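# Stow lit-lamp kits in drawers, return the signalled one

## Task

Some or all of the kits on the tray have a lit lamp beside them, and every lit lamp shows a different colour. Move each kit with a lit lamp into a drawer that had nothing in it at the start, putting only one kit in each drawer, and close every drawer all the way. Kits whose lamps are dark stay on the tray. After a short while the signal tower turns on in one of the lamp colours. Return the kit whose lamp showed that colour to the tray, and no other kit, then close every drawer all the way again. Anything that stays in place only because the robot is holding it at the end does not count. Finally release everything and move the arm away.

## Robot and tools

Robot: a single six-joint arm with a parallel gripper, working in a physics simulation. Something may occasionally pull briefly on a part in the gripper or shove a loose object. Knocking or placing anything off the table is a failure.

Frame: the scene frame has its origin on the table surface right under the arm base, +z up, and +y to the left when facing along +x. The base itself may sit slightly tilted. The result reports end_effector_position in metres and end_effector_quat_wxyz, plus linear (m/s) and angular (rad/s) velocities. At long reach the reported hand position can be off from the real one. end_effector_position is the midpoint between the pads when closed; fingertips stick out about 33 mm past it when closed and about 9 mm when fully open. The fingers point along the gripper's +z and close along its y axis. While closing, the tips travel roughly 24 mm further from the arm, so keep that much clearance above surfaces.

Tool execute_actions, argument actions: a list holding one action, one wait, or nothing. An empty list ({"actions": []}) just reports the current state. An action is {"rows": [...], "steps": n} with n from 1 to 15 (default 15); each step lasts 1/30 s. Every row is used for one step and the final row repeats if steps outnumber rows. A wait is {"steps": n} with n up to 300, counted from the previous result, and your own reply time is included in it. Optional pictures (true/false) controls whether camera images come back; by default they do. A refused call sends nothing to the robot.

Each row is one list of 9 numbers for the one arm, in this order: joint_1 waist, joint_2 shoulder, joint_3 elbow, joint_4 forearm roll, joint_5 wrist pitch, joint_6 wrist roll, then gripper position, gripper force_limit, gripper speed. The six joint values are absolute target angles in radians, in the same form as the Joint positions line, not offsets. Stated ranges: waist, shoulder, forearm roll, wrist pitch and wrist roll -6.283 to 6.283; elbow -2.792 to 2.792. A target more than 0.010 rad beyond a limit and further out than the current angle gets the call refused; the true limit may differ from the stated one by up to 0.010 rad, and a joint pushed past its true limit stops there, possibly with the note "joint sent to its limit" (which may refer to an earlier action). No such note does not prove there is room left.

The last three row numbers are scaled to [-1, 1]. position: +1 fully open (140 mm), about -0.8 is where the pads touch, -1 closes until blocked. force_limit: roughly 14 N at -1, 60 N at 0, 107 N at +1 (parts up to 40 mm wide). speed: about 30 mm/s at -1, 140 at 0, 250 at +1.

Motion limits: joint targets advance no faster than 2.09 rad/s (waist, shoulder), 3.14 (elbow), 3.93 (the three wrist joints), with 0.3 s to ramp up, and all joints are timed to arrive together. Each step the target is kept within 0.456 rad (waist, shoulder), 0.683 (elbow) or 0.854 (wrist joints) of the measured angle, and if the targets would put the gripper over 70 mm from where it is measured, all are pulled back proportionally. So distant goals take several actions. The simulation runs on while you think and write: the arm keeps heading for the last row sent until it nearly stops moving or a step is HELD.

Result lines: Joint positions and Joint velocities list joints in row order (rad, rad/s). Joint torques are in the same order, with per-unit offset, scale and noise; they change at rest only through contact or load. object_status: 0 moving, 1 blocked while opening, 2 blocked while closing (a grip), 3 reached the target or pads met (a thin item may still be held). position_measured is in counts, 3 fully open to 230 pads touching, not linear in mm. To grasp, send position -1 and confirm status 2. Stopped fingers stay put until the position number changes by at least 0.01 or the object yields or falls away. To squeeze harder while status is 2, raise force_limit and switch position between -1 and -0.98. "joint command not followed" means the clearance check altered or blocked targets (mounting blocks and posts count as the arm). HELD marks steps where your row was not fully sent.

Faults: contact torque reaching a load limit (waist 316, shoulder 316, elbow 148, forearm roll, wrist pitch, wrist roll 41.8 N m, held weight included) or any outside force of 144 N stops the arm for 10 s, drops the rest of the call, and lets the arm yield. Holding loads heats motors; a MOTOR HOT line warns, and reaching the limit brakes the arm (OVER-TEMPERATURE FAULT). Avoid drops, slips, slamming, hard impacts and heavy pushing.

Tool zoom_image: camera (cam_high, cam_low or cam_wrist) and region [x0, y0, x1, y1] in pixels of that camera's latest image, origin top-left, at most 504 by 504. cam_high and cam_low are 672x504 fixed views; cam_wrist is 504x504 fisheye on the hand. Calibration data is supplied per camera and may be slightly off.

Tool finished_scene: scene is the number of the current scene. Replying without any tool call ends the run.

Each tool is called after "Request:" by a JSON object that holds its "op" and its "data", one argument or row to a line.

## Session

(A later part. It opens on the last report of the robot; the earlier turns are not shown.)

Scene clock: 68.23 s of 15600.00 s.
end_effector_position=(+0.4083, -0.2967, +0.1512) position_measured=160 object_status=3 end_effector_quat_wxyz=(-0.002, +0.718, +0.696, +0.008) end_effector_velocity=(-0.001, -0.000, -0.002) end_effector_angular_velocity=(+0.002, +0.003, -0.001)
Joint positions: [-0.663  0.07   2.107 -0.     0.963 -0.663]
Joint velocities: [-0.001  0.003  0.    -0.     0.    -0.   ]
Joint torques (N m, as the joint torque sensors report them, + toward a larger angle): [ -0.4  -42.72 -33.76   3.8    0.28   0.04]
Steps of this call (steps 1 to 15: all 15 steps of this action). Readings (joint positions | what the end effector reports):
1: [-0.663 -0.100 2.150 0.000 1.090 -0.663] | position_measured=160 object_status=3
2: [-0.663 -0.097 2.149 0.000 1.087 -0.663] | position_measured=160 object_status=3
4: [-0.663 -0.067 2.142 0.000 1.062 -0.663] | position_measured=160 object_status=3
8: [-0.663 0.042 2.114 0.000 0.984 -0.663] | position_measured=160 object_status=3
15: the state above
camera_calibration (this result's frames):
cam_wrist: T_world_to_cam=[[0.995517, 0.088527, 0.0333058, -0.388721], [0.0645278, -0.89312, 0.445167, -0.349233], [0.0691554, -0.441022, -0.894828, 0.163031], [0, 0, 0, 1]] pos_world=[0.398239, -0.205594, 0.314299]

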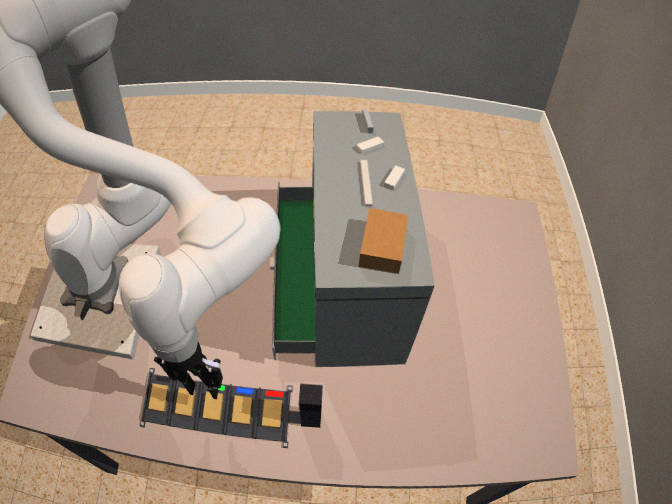

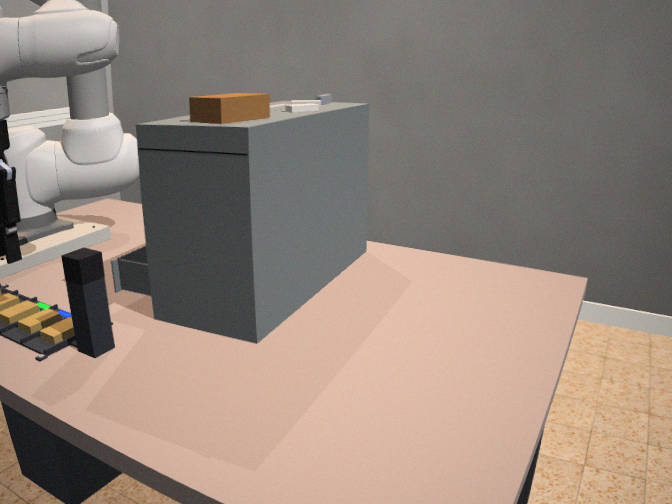

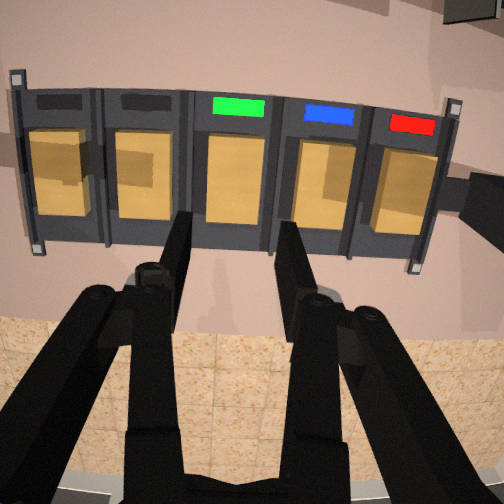

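Request:
{"op": "execute_actions", "data": {
  "actions": [
    {"rows":[[-0.663,0.16,2.175,0,0.805,-0.663,-0.25,-0.4,0]],"steps":13}
  ]
}}

Request:
{"op": "execute_actions", "data": {
  "actions": [
    {"rows":[[-0.663,0.18,2.185,0,0.776,-0.663,-0.25,-0.4,0],[-0.663,0.18,2.185,0,0.776,-0.663,-0.25,-0.4,0],[-0.663,0.18,2.185,0,0.776,-0.663,-0.25,-0.4,0],[-0.663,0.18,2.185,0,0.776,-0.663,-0.25,-0.4,0],[-0.663,0.18,2.185,0,0.776,-0.663,-0.25,-0.4,0],[-0.663,0.2,2.195,0,0.747,-0.663,-0.25,-0.4,0]],"steps":15}
  ],
  "pictures": false
}}

Request:
{"op": "execute_actions", "data": {
  "actions": [
    {"rows":[[-0.663,0.2,2.195,0,0.747,-0.663,-1,-0.4,0]],"steps":15}
  ]
}}

Scene clock: 72.50 s of 15600.00 s.
end_effector_position=(+0.4087, -0.2954, +0.0765) position_measured=160 object_status=3 end_effector_quat_wxyz=(-0.002, +0.718, +0.696, +0.008) end_effector_velocity=(+0.001, +0.001, +0.000) end_effector_angular_velocity=(-0.001, -0.002, +0.002)
Joint positions: [-0.663  0.16   2.175 -0.     0.805 -0.663]
Joint velocities: [ 0.002 -0.001  0.    -0.    -0.001  0.   ]
Joint torques (N m, as the joint torque sensors report them, + toward a larger angle): [ -0.76 -48.26 -29.82   3.34   0.22   0.03]
Steps of this call (steps 1 to 15: the robot went on to your last target; steps 16 to 90: nothing new was sent; then 0.83 s passed at rest; steps 91 to 103: all 13 steps of this action). Readings (joint positions | what the end effector reports):
91: [-0.663 0.070 2.107 -0.000 0.963 -0.663] | position_measured=160 object_status=3
92: [-0.663 0.074 2.109 0.000 0.956 -0.663] | position_measured=160 object_status=3
94: [-0.663 0.103 2.132 -0.000 0.904 -0.663] | position_measured=160 object_status=3
98: [-0.663 0.160 2.175 -0.000 0.807 -0.663] | position_measured=160 object_status=3
103: the state above
camera_calibration (this result's frames):
cam_wrist: T_world_to_cam=[[0.995509, 0.0886136, 0.0333139, -0.386663], [0.0646014, -0.893111, 0.445174, -0.314798], [0.0692014, -0.441022, -0.894824, 0.0967454], [0, 0, 0, 1]] pos_world=[0.398568, -0.204219, 0.239591]

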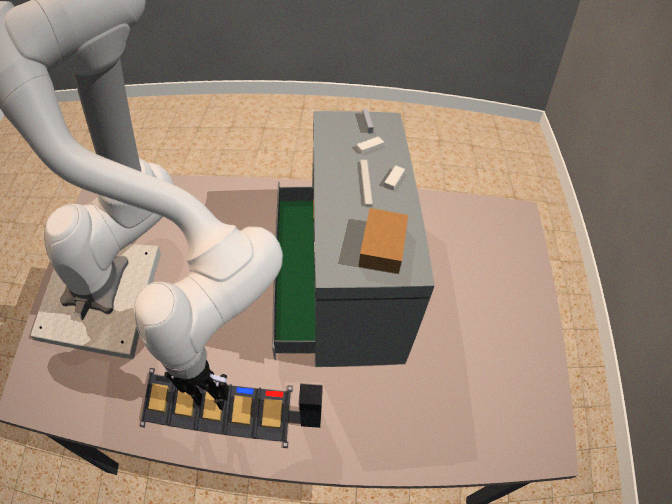

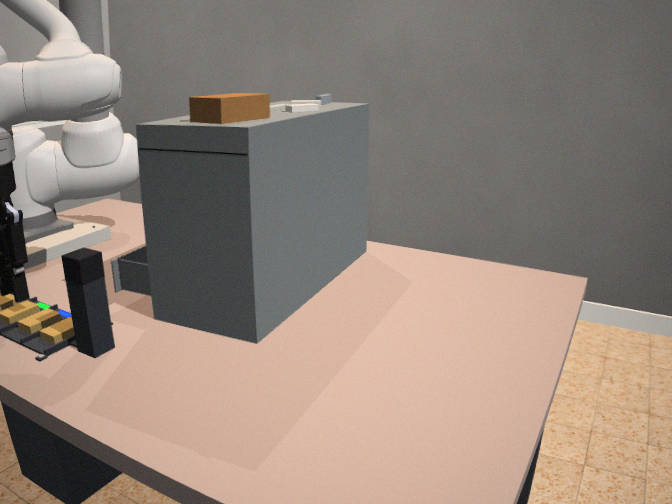

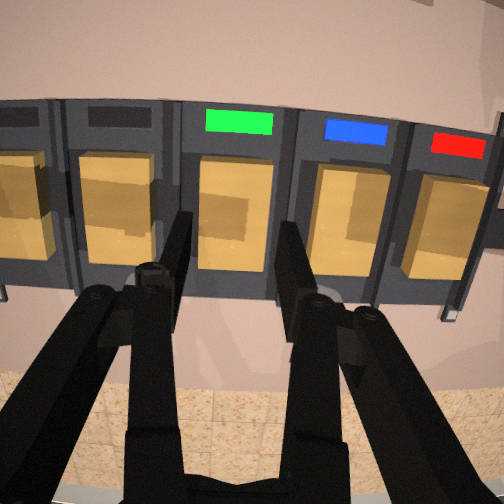

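Scene clock: 73.00 s of 15600.00 s.
end_effector_position=(+0.4087, -0.2948, +0.0485) position_measured=160 object_status=3 end_effector_quat_wxyz=(-0.003, +0.718, +0.696, +0.008) end_effector_velocity=(-0.001, -0.001, -0.001) end_effector_angular_velocity=(-0.001, -0.001, -0.002)
Joint positions: [-0.663  0.2    2.195 -0.     0.747 -0.663]
Joint velocities: [-0.002  0.001  0.001 -0.    -0.002 -0.   ]
Joint torques (N m, as the joint torque sensors report them, + toward a larger angle): [  0.1  -50.25 -28.23   3.05   0.19   0.19]
Steps of this call (steps 1 to 15: all 15 steps of this action). Readings (joint positions | what the end effector reports):
1: [-0.663 0.160 2.175 0.000 0.805 -0.663] | position_measured=160 object_status=3
2: [-0.663 0.163 2.176 0.000 0.800 -0.663] | position_measured=160 object_status=3
4: [-0.663 0.178 2.184 0.000 0.780 -0.663] | position_measured=160 object_status=3
8: [-0.663 0.191 2.191 -0.000 0.759 -0.663] | position_measured=160 object_status=3
15: the state above

Scene clock: 73.50 s of 15600.00 s.
end_effector_position=(+0.4087, -0.2948, +0.0485) position_measured=173 object_status=2 end_effector_quat_wxyz=(-0.003, +0.718, +0.696, +0.008) end_effector_velocity=(-0.000, -0.000, +0.000) end_effector_angular_velocity=(+0.000, -0.000, -0.001)
Joint positions: [-0.663  0.2    2.195  0.     0.747 -0.663]
Joint velocities: [-0.001 -0.    -0.     0.001  0.    -0.   ]
Joint torques (N m, as the joint torque sensors report them, + toward a larger angle): [ -0.14 -39.92 -23.28   3.17  -1.36   0.2 ]
Steps of this call (steps 1 to 15: all 15 steps of this action). Readings (joint positions | what the end effector reports):
1: [-0.663 0.200 2.195 0.000 0.747 -0.663] | position_measured=160 object_status=0
2: [-0.663 0.200 2.195 0.000 0.747 -0.663] | position_measured=163 object_status=0
4: [-0.663 0.200 2.195 0.000 0.747 -0.663] | position_measured=173 object_status=0
8: [-0.663 0.200 2.195 -0.000 0.747 -0.663] | position_measured=173 object_status=0
15: the state above
camera_calibration (this result's frames):
cam_wrist: T_world_to_cam=[[0.99556, 0.0886059, 0.0317545, -0.385754], [0.0653873, -0.893733, 0.443809, -0.302231], [0.0677042, -0.439762, -0.895559, 0.0729121], [0, 0, 0, 1]] pos_world=[0.398867, -0.20387, 0.211679]

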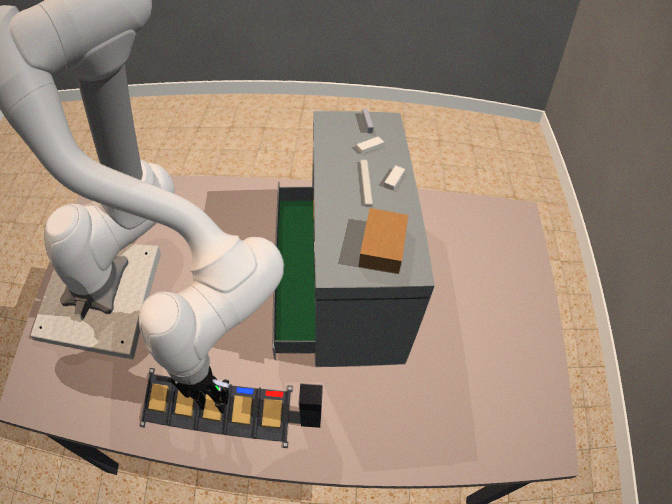

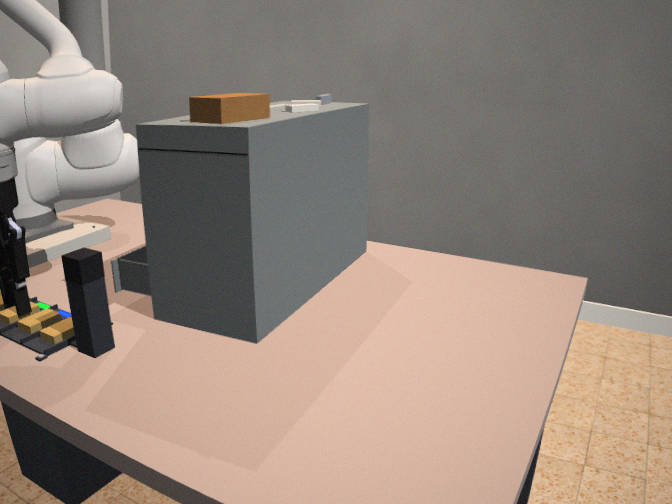

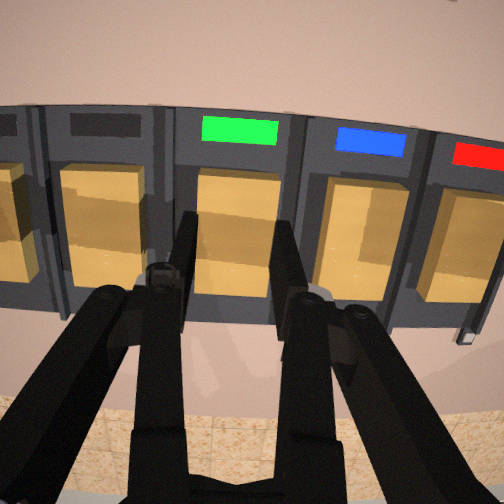

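Request:
{"op": "execute_actions", "data": {
  "actions": [
    {"rows":[[-0.663,0.07,2.107,0,0.963,-0.663,-1,-0.4,0]],"steps":13}
  ],
  "pictures": false
}}

Request:
{"op": "execute_actions", "data": {
  "actions": [
    {"rows":[[-0.5,-0.15,2.15,0,1.14,-1.0,-1,-0.4,0]],"steps":15}
  ],
  "pictures": false
}}

Request:
{"op": "execute_actions", "data": {
  "actions": [
    {"rows":[[-0.03,-0.15,2.15,0,1.14,-1.51,-1,-0.4,0]],"steps":15}
  ],
  "pictures": false
}}

Request:
{"op": "execute_actions", "data": {
  "actions": [
    {"steps":8}
  ],
  "pictures": false
}}

Request:
{"op": "execute_actions", "data": {
  "actions": [
    {"rows":[[-0.03,0.14,1.94,0,1.06,-1.51,-1,-0.4,0]],"steps":15}
  ],
  "pictures": false
}}

Request:
{"op": "execute_actions", "data": {
  "actions": [
    {"steps":10}
  ]
}}

Scene clock: 79.97 s of 15600.00 s.
end_effector_position=(+0.4082, -0.2966, +0.1508) position_measured=173 object_status=2 end_effector_quat_wxyz=(-0.002, +0.718, +0.696, +0.008) end_effector_velocity=(+0.000, +0.000, +0.002) end_effector_angular_velocity=(-0.000, -0.000, +0.002)
Joint positions: [-0.663  0.07   2.107  0.     0.963 -0.663]
Joint velocities: [ 0.001 -0.002 -0.002 -0.     0.004 -0.001]
Joint torques (N m, as the joint torque sensors report them, + toward a larger angle): [ -0.3  -45.04 -34.85   3.82   0.34   0.05]
Steps of this call (steps 1 to 15: the robot went on to your last target; steps 16 to 90: nothing new was sent; then 3.03 s passed at rest; steps 91 to 103: all 13 steps of this action). Readings (joint positions | what the end effector reports):
91: [-0.663 0.200 2.195 0.000 0.747 -0.663] | position_measured=173 object_status=2
92: [-0.663 0.197 2.193 0.000 0.754 -0.663] | position_measured=173 object_status=2
94: [-0.663 0.167 2.173 0.000 0.803 -0.663] | position_measured=173 object_status=2
98: [-0.663 0.085 2.117 0.000 0.937 -0.663] | position_measured=173 object_status=2
103: the state above

Scene clock: 80.47 s of 15600.00 s.
end_effector_position=(+0.3750, -0.1837, +0.2328) position_measured=173 object_status=2 end_effector_quat_wxyz=(+0.000, +0.523, +0.852, +0.008) end_effector_velocity=(-0.001, +0.001, +0.001) end_effector_angular_velocity=(+0.002, +0.002, +0.007)
Joint positions: [-0.5  -0.15  2.15  0.    1.14 -1.  ]
Joint velocities: [ 0.002 -0.002 -0.     0.     0.004 -0.006]
Joint torques (N m, as the joint torque sensors report them, + toward a larger angle): [ -1.21 -26.2  -39.18   4.17  -0.32  -0.04]
Steps of this call (steps 1 to 15: all 15 steps of this action). Readings (joint positions | what the end effector reports):
1: [-0.663 0.070 2.107 0.000 0.963 -0.663] | position_measured=173 object_status=2
2: [-0.661 0.067 2.108 0.000 0.966 -0.669] | position_measured=173 object_status=2
4: [-0.639 0.037 2.114 -0.000 0.990 -0.715] | position_measured=173 object_status=2
8: [-0.564 -0.064 2.134 0.000 1.071 -0.868] | position_measured=173 object_status=2
15: the state above

Scene clock: 80.97 s of 15600.00 s.
end_effector_position=(+0.4155, -0.0239, +0.2357) position_measured=173 object_status=2 end_effector_quat_wxyz=(+0.004, +0.136, +0.991, +0.008) end_effector_velocity=(+0.018, +0.374, +0.007) end_effector_angular_velocity=(-0.016, -0.029, +1.860)
Joint positions: [-0.103 -0.15   2.15   0.     1.14  -1.431]
Joint velocities: [ 0.898 -0.002 -0.    -0.     0.    -0.962]
Joint torques (N m, as the joint torque sensors report them, + toward a larger angle): [ -3.63 -19.68 -37.62   3.82   0.22   0.15]
Steps of this call (steps 1 to 15: all 15 steps of this action). Readings (joint positions | what the end effector reports):
1: [-0.500 -0.150 2.150 -0.000 1.140 -1.000] | position_measured=173 object_status=2
2: [-0.496 -0.150 2.150 0.000 1.140 -1.004] | position_measured=173 object_status=2
4: [-0.467 -0.150 2.150 0.000 1.140 -1.038] | position_measured=173 object_status=2
8: [-0.336 -0.150 2.150 -0.000 1.140 -1.180] | position_measured=173 object_status=2
15: the state above

Scene clock: 81.23 s of 15600.00 s.
end_effector_position=(+0.4159, +0.0064, +0.2362) position_measured=173 object_status=2 end_effector_quat_wxyz=(+0.004, +0.060, +0.998, +0.008) end_effector_velocity=(-0.000, -0.000, +0.000) end_effector_angular_velocity=(-0.000, -0.001, +0.001)
Joint positions: [-0.03 -0.15  2.15  0.    1.14 -1.51]
Joint velocities: [-0.    -0.001 -0.    -0.     0.    -0.001]
Joint torques (N m, as the joint torque sensors report them, + toward a larger angle): [ -1.43 -22.89 -38.45   4.09   0.2    0.05]
Steps of this call (steps 1 to 8: the robot went on to your last target). Readings (joint positions | what the end effector reports):
1: [-0.075 -0.150 2.150 0.000 1.140 -1.461] | position_measured=173 object_status=2
2: [-0.054 -0.150 2.150 -0.000 1.140 -1.484] | position_measured=173 object_status=2
4: [-0.032 -0.150 2.150 -0.000 1.140 -1.508] | position_measured=173 object_status=2
8: the state above

Scene clock: 81.73 s of 15600.00 s.
end_effector_position=(+0.5739, -0.0024, +0.1985) position_measured=173 object_status=2 end_effector_quat_wxyz=(+0.004, +0.060, +0.998, +0.008) end_effector_velocity=(+0.050, -0.002, -0.019) end_effector_angular_velocity=(-0.000, -0.002, +0.001)
Joint positions: [-0.03   0.138  1.941  0.     1.061 -1.51 ]
Joint velocities: [ 0.001  0.09  -0.067 -0.    -0.025  0.   ]
Joint torques (N m, as the joint torque sensors report them, + toward a larger angle): [  6.92 -86.91 -33.78   3.92   1.27   0.16]
Steps of this call (steps 1 to 15: all 15 steps of this action). Readings (joint positions | what the end effector reports):
1: [-0.030 -0.150 2.150 0.000 1.140 -1.510] | position_measured=173 object_status=2
2: [-0.030 -0.146 2.148 0.000 1.140 -1.510] | position_measured=173 object_status=2
4: [-0.030 -0.117 2.126 0.000 1.131 -1.510] | position_measured=173 object_status=2
8: [-0.030 -0.005 2.045 0.000 1.100 -1.510] | position_measured=173 object_status=2
15: the state above

Scene clock: 82.07 s of 15600.00 s.
end_effector_position=(+0.5749, -0.0025, +0.1983) position_measured=173 object_status=2 end_effector_quat_wxyz=(+0.004, +0.060, +0.998, +0.008) end_effector_velocity=(+0.000, -0.000, -0.000) end_effector_angular_velocity=(-0.000, -0.000, -0.001)
Joint positions: [-0.03  0.14  1.94  0.    1.06 -1.51]
Joint velocities: [-0.     0.001 -0.    -0.    -0.001  0.001]
Joint torques (N m, as the joint torque sensors report them, + toward a larger angle): [ -0.96 -51.12 -36.18   3.85  -0.01   0.12]
Steps of this call (steps 1 to 10: the robot went on to your last target). Readings (joint positions | what the end effector reports):
1: [-0.030 0.139 1.940 0.000 1.060 -1.510] | position_measured=173 object_status=2
2: [-0.030 0.140 1.940 0.000 1.060 -1.510] | position_measured=173 object_status=2
4: [-0.030 0.140 1.940 -0.000 1.060 -1.510] | position_measured=173 object_status=2
8: [-0.030 0.140 1.940 -0.000 1.060 -1.510] | position_measured=173 object_status=2
10: the state above
camera_calibration (this result's frames):
cam_wrist: T_world_to_cam=[[0.00144229, 0.999282, 0.0378568, -0.00933157], [0.885161, -0.0188899, 0.464901, -0.59161], [0.465283, 0.0328388, -0.884553, 0.0947694], [0, 0, 0, 1]] pos_world=[0.479589, -0.0049627, 0.359222]

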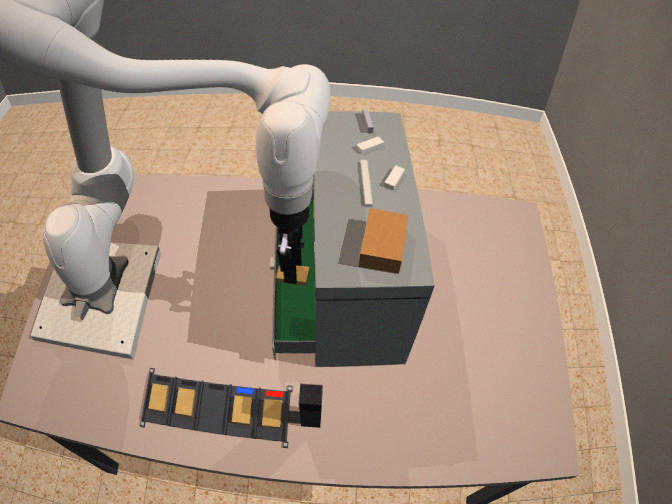

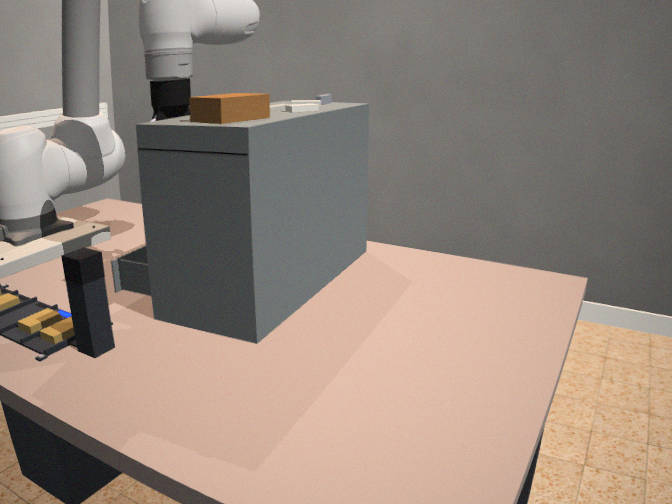

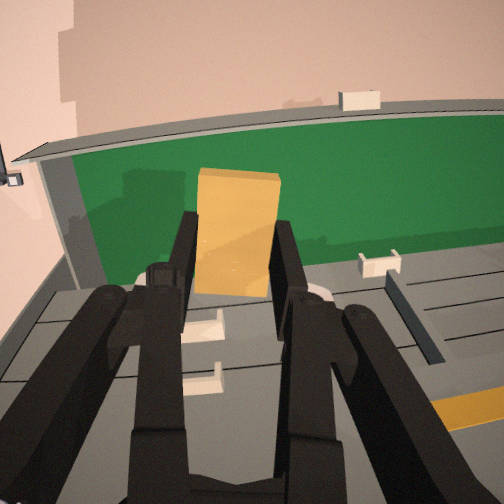

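Request:
{"op": "execute_actions", "data": {
  "actions": [
    {"rows":[[-0.03,0.158,1.92,0,1.056,-1.58,-1,-0.4,0]],"steps":13}
  ],
  "pictures": false
}}

Request:
{"op": "execute_actions", "data": {
  "actions": [
    {"rows":[[-0.03,0.235,1.99,0,0.91,-1.58,-1,-0.4,0]],"steps":13}
  ]
}}

Scene clock: 87.57 s of 15600.00 s.
end_effector_position=(+0.5884, -0.0032, +0.1977) position_measured=173 object_status=2 end_effector_quat_wxyz=(+0.007, +0.025, +1.000, +0.007) end_effector_velocity=(-0.000, -0.001, +0.000) end_effector_angular_velocity=(+0.000, +0.001, -0.003)
Joint positions: [-0.03   0.158  1.92  -0.     1.056 -1.58 ]
Joint velocities: [-0.003 -0.     0.     0.     0.001 -0.   ]
Joint torques (N m, as the joint torque sensors report them, + toward a larger angle): [ -0.47 -53.39 -36.32   3.97   0.12   0.04]
Steps of this call (steps 1 to 15: the robot went on to your last target; steps 16 to 90: nothing new was sent; then 2.07 s passed at rest; steps 91 to 103: all 13 steps of this action). Readings (joint positions | what the end effector reports):
91: [-0.030 0.140 1.940 -0.000 1.060 -1.510] | position_measured=173 object_status=2
92: [-0.030 0.142 1.938 -0.000 1.060 -1.517] | position_measured=173 object_status=2
94: [-0.030 0.153 1.925 0.000 1.057 -1.561] | position_measured=173 object_status=2
98: [-0.030 0.158 1.920 -0.000 1.056 -1.580] | position_measured=173 object_status=2
103: the state above

Scene clock: 97.73 s of 15600.00 s.
end_effector_position=(+0.5912, -0.0033, +0.1820) position_measured=174 object_status=2 end_effector_quat_wxyz=(+0.009, +0.025, +1.000, +0.007) end_effector_velocity=(-0.000, -0.001, -0.000) end_effector_angular_velocity=(+0.000, +0.001, -0.001)
Joint positions: [-0.03   0.173  1.934 -0.001  1.023 -1.58 ]
Joint velocities: [-0.001  0.     0.     0.     0.001  0.   ]
Joint torques (N m, as the joint torque sensors report them, + toward a larger angle): [ -1.11 -40.65 -30.98   3.83  -1.08   0.16]
FORCE FAULT: contact force on the arm reached its limit, and the arm stopped for 10 seconds. The contact can be on any part of the arm, not only on its tool. The arm's remaining commands of this call were not run. The arm holds still and accepts commands again. Move the arm away from the contact; if what it grips holds it there, let go first. Pushing or pulling that hard again can fault the arm again.
The stop began at step 5 of this call (marked STOPPED below). From that step on the arm followed nothing that you had sent. 9 steps, steps kept back included, did not run and will not run. Nothing is kept back now, and the robot has no last target.
Steps of this call (steps 1 to 4: the first 4 steps of this action; steps 5 to 305: the stop). Readings (joint positions | what the end effector reports):
1: [-0.030 0.158 1.920 0.000 1.056 -1.580] | position_measured=173 object_status=2
2: [-0.030 0.161 1.923 0.000 1.048 -1.580] | position_measured=173 object_status=2
4: [-0.030 0.174 1.934 -0.001 1.023 -1.580] | position_measured=173 object_status=2
5: [-0.030 0.174 1.934 -0.001 1.023 -1.580] | position_measured=174 object_status=2 STOPPED
8: [-0.030 0.173 1.934 -0.001 1.023 -1.580] | position_measured=174 object_status=2
305: the state above
camera_calibration (this result's frames):
cam_wrist: T_world_to_cam=[[-0.0691918, 0.996977, 0.035351, 0.0343356], [0.87918, 0.0441939, 0.474436, -0.596473], [0.471439, 0.063907, -0.87958, 0.0683926], [0, 0, 0, 1]] pos_world=[0.49454, -0.0122421, 0.341931]

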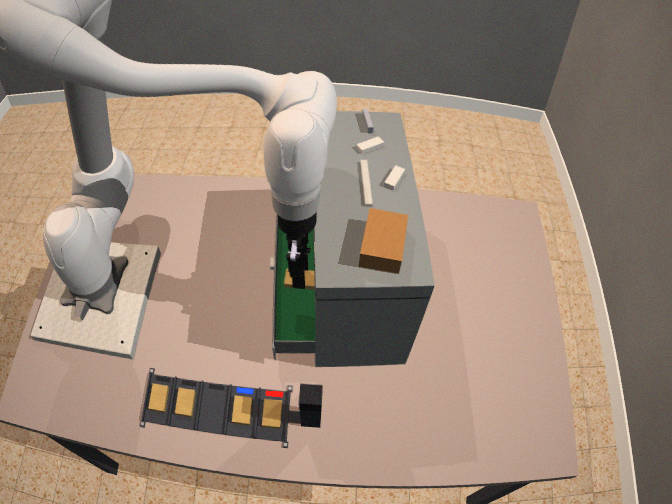

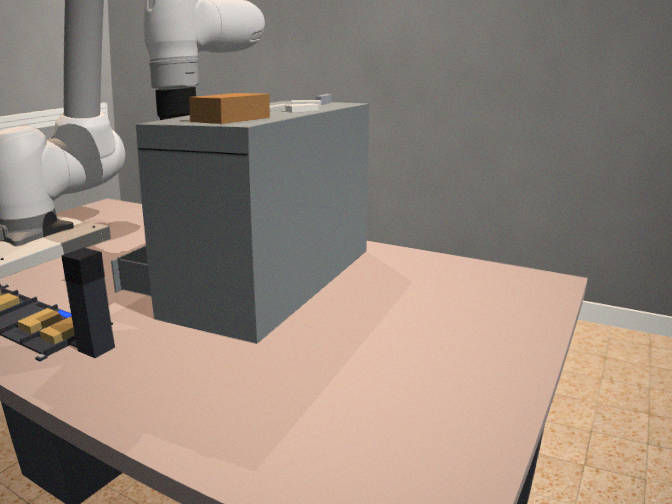

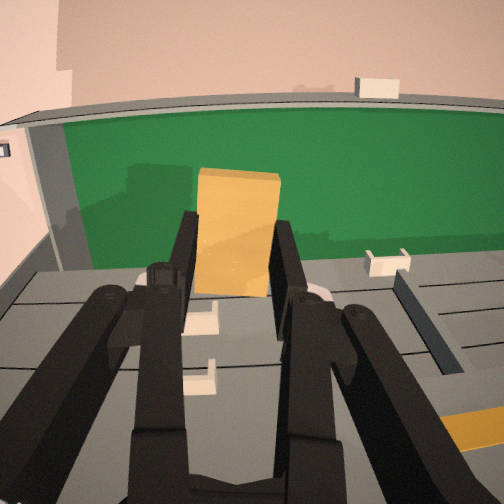

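Request:
{"op": "execute_actions", "data": {
  "actions": [
    {"rows":[[-0.03,0.148,1.93,0,1.058,-1.58,-1,-0.4,0]],"steps":12}
  ],
  "pictures": false
}}

Request:
{"op": "execute_actions", "data": {
  "actions": [
    {"rows":[[0.03,0.148,1.93,0,1.058,-1.52,-1,-0.4,0]],"steps":12}
  ],
  "pictures": false
}}

Request:
{"op": "execute_actions", "data": {
  "actions": [
    {"rows":[[0.03,0.165,1.955,0,1.02,-1.52,-1,-0.4,0],[0.03,0.165,1.955,0,1.02,-1.52,-1,-0.4,0],[0.03,0.165,1.955,0,1.02,-1.52,-1,-0.4,0],[0.03,0.165,1.955,0,1.02,-1.52,-1,-0.4,0],[0.03,0.165,1.955,0,1.02,-1.52,-1,-0.4,0],[0.03,0.165,1.955,0,1.02,-1.52,-1,-0.4,0],[0.03,0.185,1.975,0,0.98,-1.52,-1,-0.4,0]],"steps":15}
  ]
}}

Scene clock: 107.00 s of 15600.00 s.
end_effector_position=(+0.5817, -0.0028, +0.1986) position_measured=174 object_status=2 end_effector_quat_wxyz=(+0.006, +0.025, +1.000, +0.007) end_effector_velocity=(-0.000, +0.000, -0.000) end_effector_angular_velocity=(+0.000, -0.001, -0.000)
Joint positions: [-0.03   0.148  1.93  -0.     1.058 -1.58 ]
Joint velocities: [ 0.    -0.     0.001  0.    -0.001  0.   ]
Joint torques (N m, as the joint torque sensors report them, + toward a larger angle): [ -0.01 -51.74 -36.79   4.08  -0.03   0.21]
Steps of this call (steps 1 to 90: nothing new was sent; then 5.87 s passed at rest; steps 91 to 102: all 12 steps of this action). Readings (joint positions | what the end effector reports):
91: [-0.030 0.173 1.934 -0.001 1.023 -1.580] | position_measured=174 object_status=2
92: [-0.030 0.170 1.934 -0.001 1.028 -1.580] | position_measured=174 object_status=2
94: [-0.030 0.152 1.930 -0.000 1.052 -1.580] | position_measured=174 object_status=2
98: [-0.030 0.148 1.930 -0.000 1.058 -1.580] | position_measured=174 object_status=2
102: the state above

Scene clock: 107.40 s of 15600.00 s.
end_effector_position=(+0.5806, +0.0321, +0.1991) position_measured=174 object_status=2 end_effector_quat_wxyz=(+0.006, +0.025, +1.000, +0.008) end_effector_velocity=(+0.001, -0.000, -0.000) end_effector_angular_velocity=(+0.000, -0.002, -0.001)
Joint positions: [ 0.03   0.148  1.93   0.     1.058 -1.52 ]
Joint velocities: [-0.001  0.    -0.     0.    -0.002  0.001]
Joint torques (N m, as the joint torque sensors report them, + toward a larger angle): [ -1.17 -52.14 -36.48   4.21   0.07   0.14]
Steps of this call (steps 1 to 12: all 12 steps of this action). Readings (joint positions | what the end effector reports):
1: [-0.030 0.148 1.930 -0.000 1.058 -1.580] | position_measured=174 object_status=2
2: [-0.026 0.148 1.930 -0.000 1.058 -1.576] | position_measured=174 object_status=2
4: [0.002 0.148 1.930 0.000 1.058 -1.548] | position_measured=174 object_status=2
8: [0.030 0.148 1.930 0.000 1.058 -1.520] | position_measured=174 object_status=2
12: the state above

Scene clock: 107.90 s of 15600.00 s.
end_effector_position=(+0.5784, +0.0328, +0.1563) position_measured=174 object_status=2 end_effector_quat_wxyz=(+0.005, +0.025, +1.000, +0.008) end_effector_velocity=(+0.000, +0.000, -0.001) end_effector_angular_velocity=(-0.000, -0.001, +0.001)
Joint positions: [ 0.03   0.185  1.975  0.     0.98  -1.52 ]
Joint velocities: [ 0.     0.001  0.001 -0.    -0.004 -0.001]
Joint torques (N m, as the joint torque sensors report them, + toward a larger angle): [ -1.24 -53.34 -34.4    3.81   0.14   0.26]
Steps of this call (steps 1 to 15: all 15 steps of this action). Readings (joint positions | what the end effector reports):
1: [0.030 0.148 1.930 0.000 1.058 -1.520] | position_measured=174 object_status=2
2: [0.030 0.151 1.934 0.000 1.052 -1.520] | position_measured=174 object_status=2
4: [0.030 0.163 1.952 0.000 1.026 -1.520] | position_measured=174 object_status=2
8: [0.030 0.168 1.958 0.000 1.013 -1.520] | position_measured=174 object_status=2
15: the state above
camera_calibration (this result's frames):
cam_wrist: T_world_to_cam=[[-0.0684768, 0.996954, 0.037335, -0.00235416], [0.883746, 0.0432511, 0.465964, -0.575948], [0.46293, 0.0649024, -0.884016, 0.0550442], [0, 0, 0, 1]] pos_world=[0.483349, 0.0236849, 0.317119]

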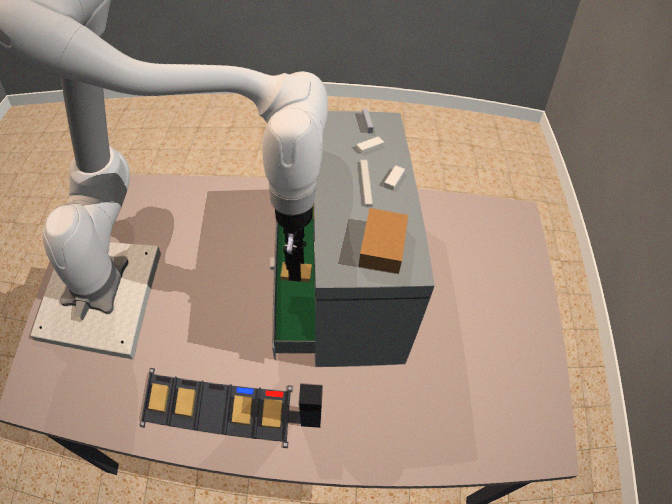

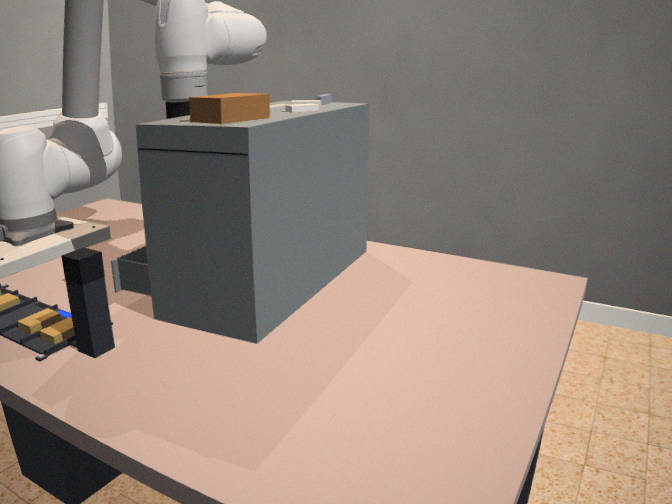

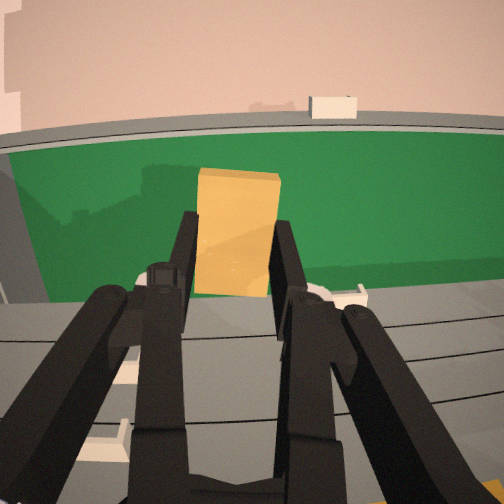

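Request:
{"op": "execute_actions", "data": {
  "actions": [
    {"rows":[[0.03,0.205,1.997,0,0.935,-1.52,-1,-0.4,0],[0.03,0.205,1.997,0,0.935,-1.52,-1,-0.4,0],[0.03,0.205,1.997,0,0.935,-1.52,-1,-0.4,0],[0.03,0.205,1.997,0,0.935,-1.52,-1,-0.4,0],[0.03,0.205,1.997,0,0.935,-1.52,-1,-0.4,0],[0.03,0.205,1.997,0,0.935,-1.52,-1,-0.4,0],[0.03,0.225,2.015,0,0.895,-1.52,-1,-0.4,0]],"steps":15}
  ]
}}

Scene clock: 122.20 s of 15600.00 s.
end_effector_position=(+0.5790, +0.0331, +0.1274) position_measured=174 object_status=2 end_effector_quat_wxyz=(+0.008, +0.025, +1.000, +0.008) end_effector_velocity=(-0.000, -0.000, +0.001) end_effector_angular_velocity=(-0.000, -0.001, +0.001)
Joint positions: [ 0.03   0.212  2.004 -0.     0.918 -1.52 ]
Joint velocities: [-0.    -0.001  0.    -0.     0.    -0.001]
Joint torques (N m, as the joint torque sensors report them, + toward a larger angle): [ -3.06 -31.16 -29.14   3.49  -1.49   0.39]
FORCE FAULT: contact force on the arm reached its limit, and the arm stopped for 10 seconds. The contact can be on any part of the arm, not only on its tool. The arm's remaining commands of this call were not run. The arm holds still and accepts commands again. Move the arm away from the contact; if what it grips holds it there, let go first. Pushing or pulling that hard again can fault the arm again.
The stop began at step 100 of this call (marked STOPPED below). From that step on the arm followed nothing that you had sent. 6 steps, steps kept back included, did not run and will not run. Nothing is kept back now, and the robot has no last target.
Steps of this call (steps 1 to 15: the robot went on to your last target; steps 16 to 90: nothing new was sent; then 0.97 s passed at rest; steps 91 to 99: the first 9 steps of this action; steps 100 to 400: the stop). Readings (joint positions | what the end effector reports):
91: [0.030 0.185 1.975 -0.000 0.980 -1.520] | position_measured=174 object_status=2
92: [0.030 0.188 1.978 -0.000 0.973 -1.520] | position_measured=174 object_status=2
94: [0.030 0.202 1.994 -0.000 0.943 -1.520] | position_measured=174 object_status=2
98: [0.030 0.208 1.999 -0.000 0.928 -1.520] | position_measured=174 object_status=2
100: [0.030 0.212 2.004 -0.000 0.918 -1.520] | position_measured=174 object_status=2 STOPPED
400: the state above
camera_calibration (this result's frames):
cam_wrist: T_world_to_cam=[[-0.0691356, 0.996937, 0.0365608, -0.00110405], [0.880849, 0.0437986, 0.471367, -0.562067], [0.468322, 0.0647928, -0.881179, 0.0257552], [0, 0, 0, 1]] pos_world=[0.482958, 0.0240497, 0.287675]

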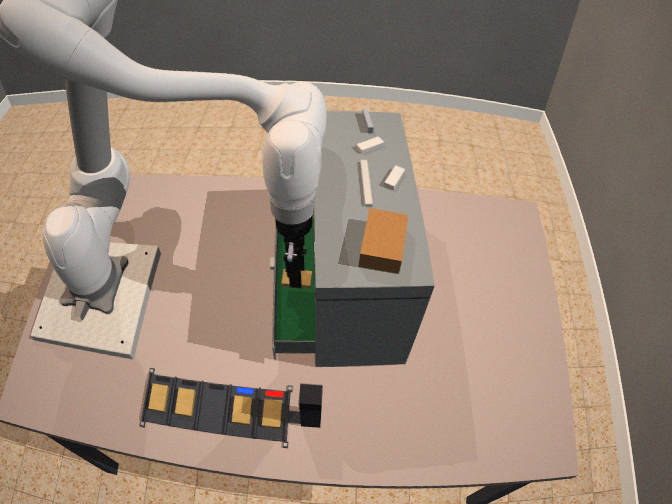

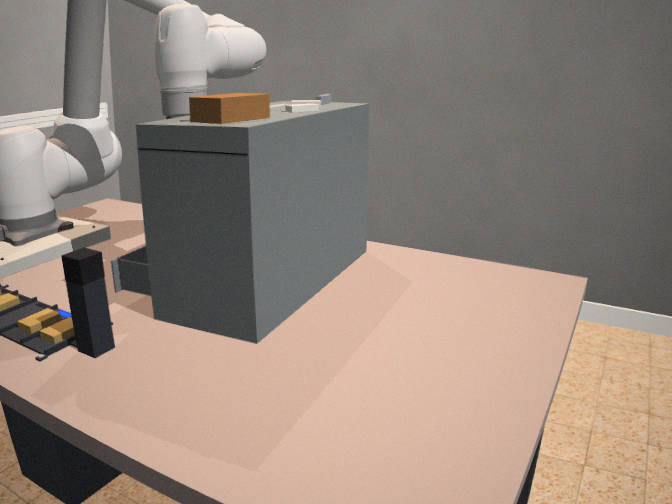

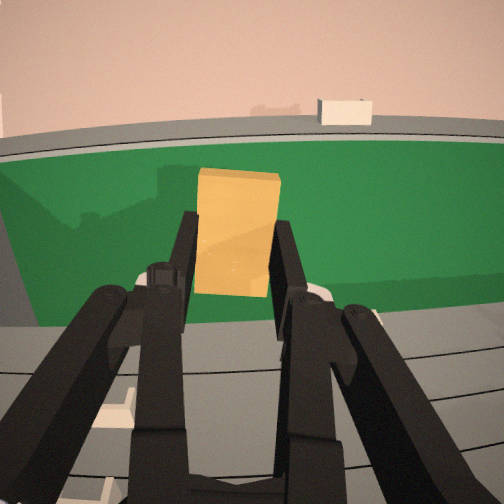

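Request:
{"op": "execute_actions", "data": {
  "actions": [
    {"rows":[[0.02,0.19,2.0,0,0.945,-1.55,-1,-0.4,0],[0.02,0.19,2.0,0,0.945,-1.55,-1,-0.4,0],[0.02,0.19,2.0,0,0.945,-1.55,-1,-0.4,0],[0.02,0.19,2.0,0,0.945,-1.55,-1,-0.4,0],[0.02,0.19,2.0,0,0.945,-1.55,-1,-0.4,0],[0.0,0.185,2.02,0,0.93,-1.56,-1,-0.4,0],[0.0,0.185,2.02,0,0.93,-1.56,-1,-0.4,0],[0.0,0.185,2.02,0,0.93,-1.56,-1,-0.4,0],[0.0,0.185,2.02,0,0.93,-1.56,-1,-0.4,0],[0.0,0.196,2.024,0,0.914,-1.56,-1,-0.4,0]],"steps":15}
  ]
}}

Request:
{"op": "execute_actions", "data": {
  "actions": [
    {"rows":[[0.0,0.205,2.031,0,0.898,-1.56,-1,-0.4,0],[0.0,0.205,2.031,0,0.898,-1.56,-1,-0.4,0],[0.0,0.205,2.031,0,0.898,-1.56,-1,-0.4,0],[0.0,0.205,2.031,0,0.898,-1.56,-1,-0.4,0],[0.0,0.205,2.031,0,0.898,-1.56,-1,-0.4,0],[0.0,0.205,2.031,0,0.898,-1.56,-1,-0.4,0],[0.0,0.205,2.031,0,0.898,-1.56,-1,-0.4,0],[0.0,0.214,2.037,0,0.883,-1.56,-1,-0.4,0]],"steps":15}
  ]
}}

Scene clock: 132.47 s of 15600.00 s.
end_effector_position=(+0.5686, +0.0161, +0.1274) position_measured=174 object_status=2 end_effector_quat_wxyz=(+0.008, +0.020, +1.000, +0.008) end_effector_velocity=(+0.002, -0.000, -0.001) end_effector_angular_velocity=(+0.000, -0.006, +0.000)
Joint positions: [ 0.     0.196  2.024  0.     0.914 -1.56 ]
Joint velocities: [-0.     0.002  0.001  0.    -0.009 -0.001]
Joint torques (N m, as the joint torque sensors report them, + toward a larger angle): [ -0.81 -55.56 -32.94   3.78  -0.01   0.12]
Steps of this call (steps 1 to 90: nothing new was sent; then 6.77 s passed at rest; steps 91 to 105: all 15 steps of this action). Readings (joint positions | what the end effector reports):
91: [0.030 0.212 2.004 -0.000 0.918 -1.520] | position_measured=174 object_status=2
92: [0.029 0.209 2.004 -0.000 0.922 -1.525] | position_measured=174 object_status=2
94: [0.022 0.193 2.000 -0.000 0.941 -1.545] | position_measured=174 object_status=2
98: [0.009 0.187 2.011 0.000 0.937 -1.556] | position_measured=174 object_status=2
105: the state above
camera_calibration (this result's frames):
cam_wrist: T_world_to_cam=[[-0.0786057, 0.996238, 0.0364896, 0.0205302], [0.880449, 0.0522087, 0.471258, -0.552036], [0.46758, 0.0691708, -0.88124, 0.0320748], [0, 0, 0, 1]] pos_world=[0.472656, 0.00614949, 0.287668]

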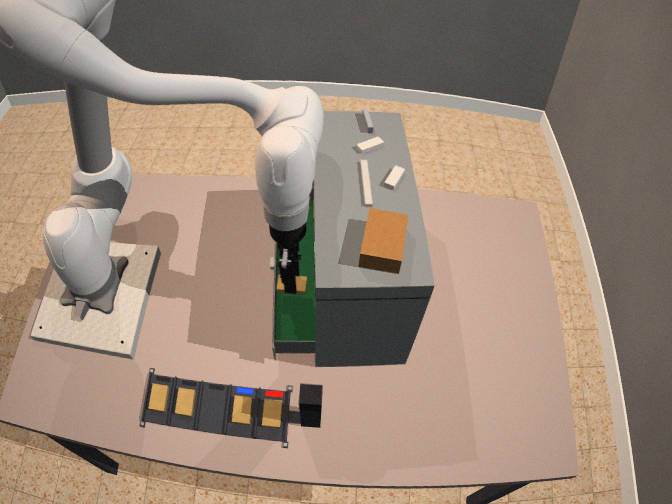

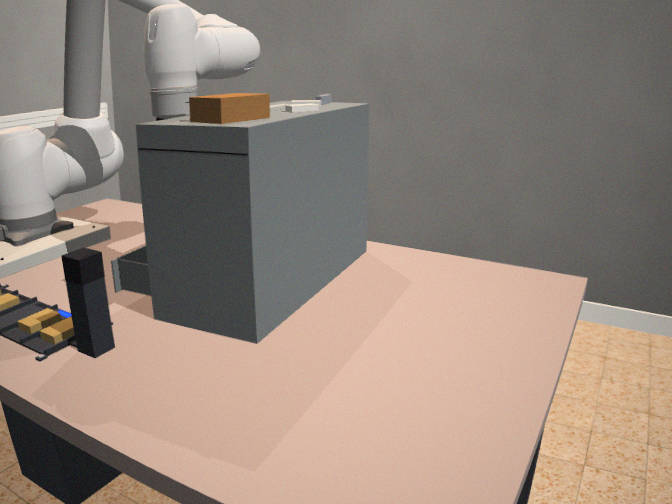

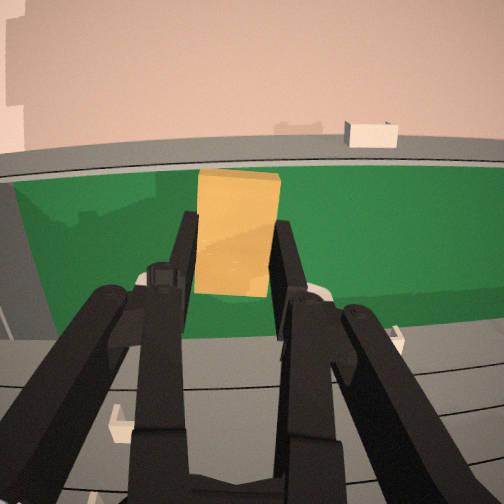

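Scene clock: 132.97 s of 15600.00 s.
end_effector_position=(+0.5690, +0.0163, +0.1114) position_measured=174 object_status=2 end_effector_quat_wxyz=(+0.008, +0.020, +1.000, +0.008) end_effector_velocity=(-0.000, +0.000, -0.001) end_effector_angular_velocity=(-0.000, +0.002, +0.000)
Joint positions: [-0.     0.214  2.037  0.     0.883 -1.56 ]
Joint velocities: [ 0.     0.001  0.001 -0.     0.     0.   ]
Joint torques (N m, as the joint torque sensors report them, + toward a larger angle): [ -0.7  -54.44 -33.23   3.61   0.1   -0.04]
Steps of this call (steps 1 to 15: all 15 steps of this action). Readings (joint positions | what the end effector reports):
1: [0.000 0.196 2.024 0.000 0.914 -1.560] | position_measured=174 object_status=2
2: [0.000 0.198 2.026 0.000 0.909 -1.560] | position_measured=174 object_status=2
4: [-0.000 0.204 2.031 0.000 0.900 -1.560] | position_measured=174 object_status=2
8: [-0.000 0.205 2.031 0.000 0.898 -1.560] | position_measured=174 object_status=2
15: the state above
camera_calibration (this result's frames):
cam_wrist: T_world_to_cam=[[-0.0785673, 0.996241, 0.0364878, 0.0209184], [0.880445, 0.0521747, 0.471269, -0.544831], [0.467594, 0.0691519, -0.881234, 0.0177657], [0, 0, 0, 1]] pos_world=[0.47303, 0.00635813, 0.271654]

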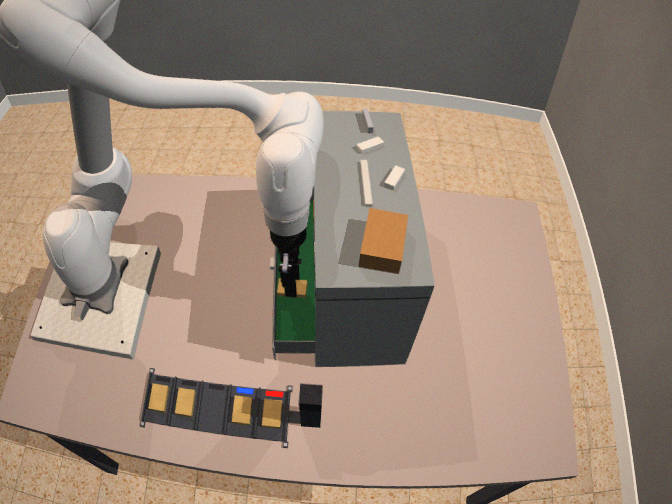

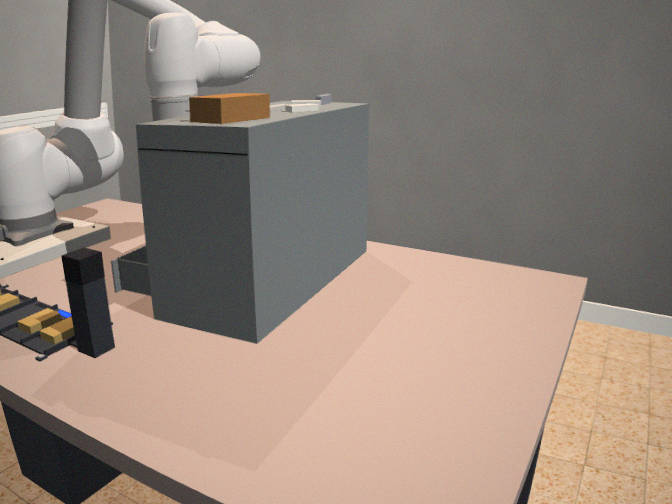

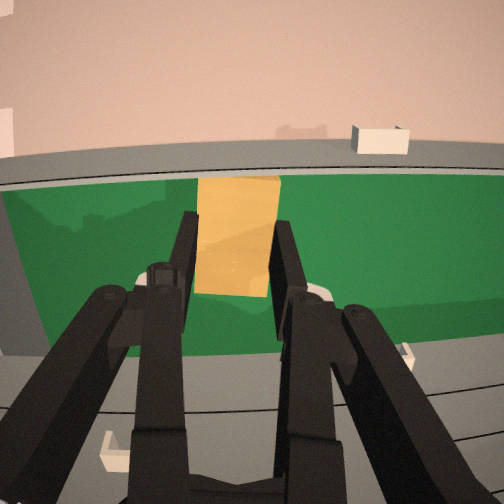

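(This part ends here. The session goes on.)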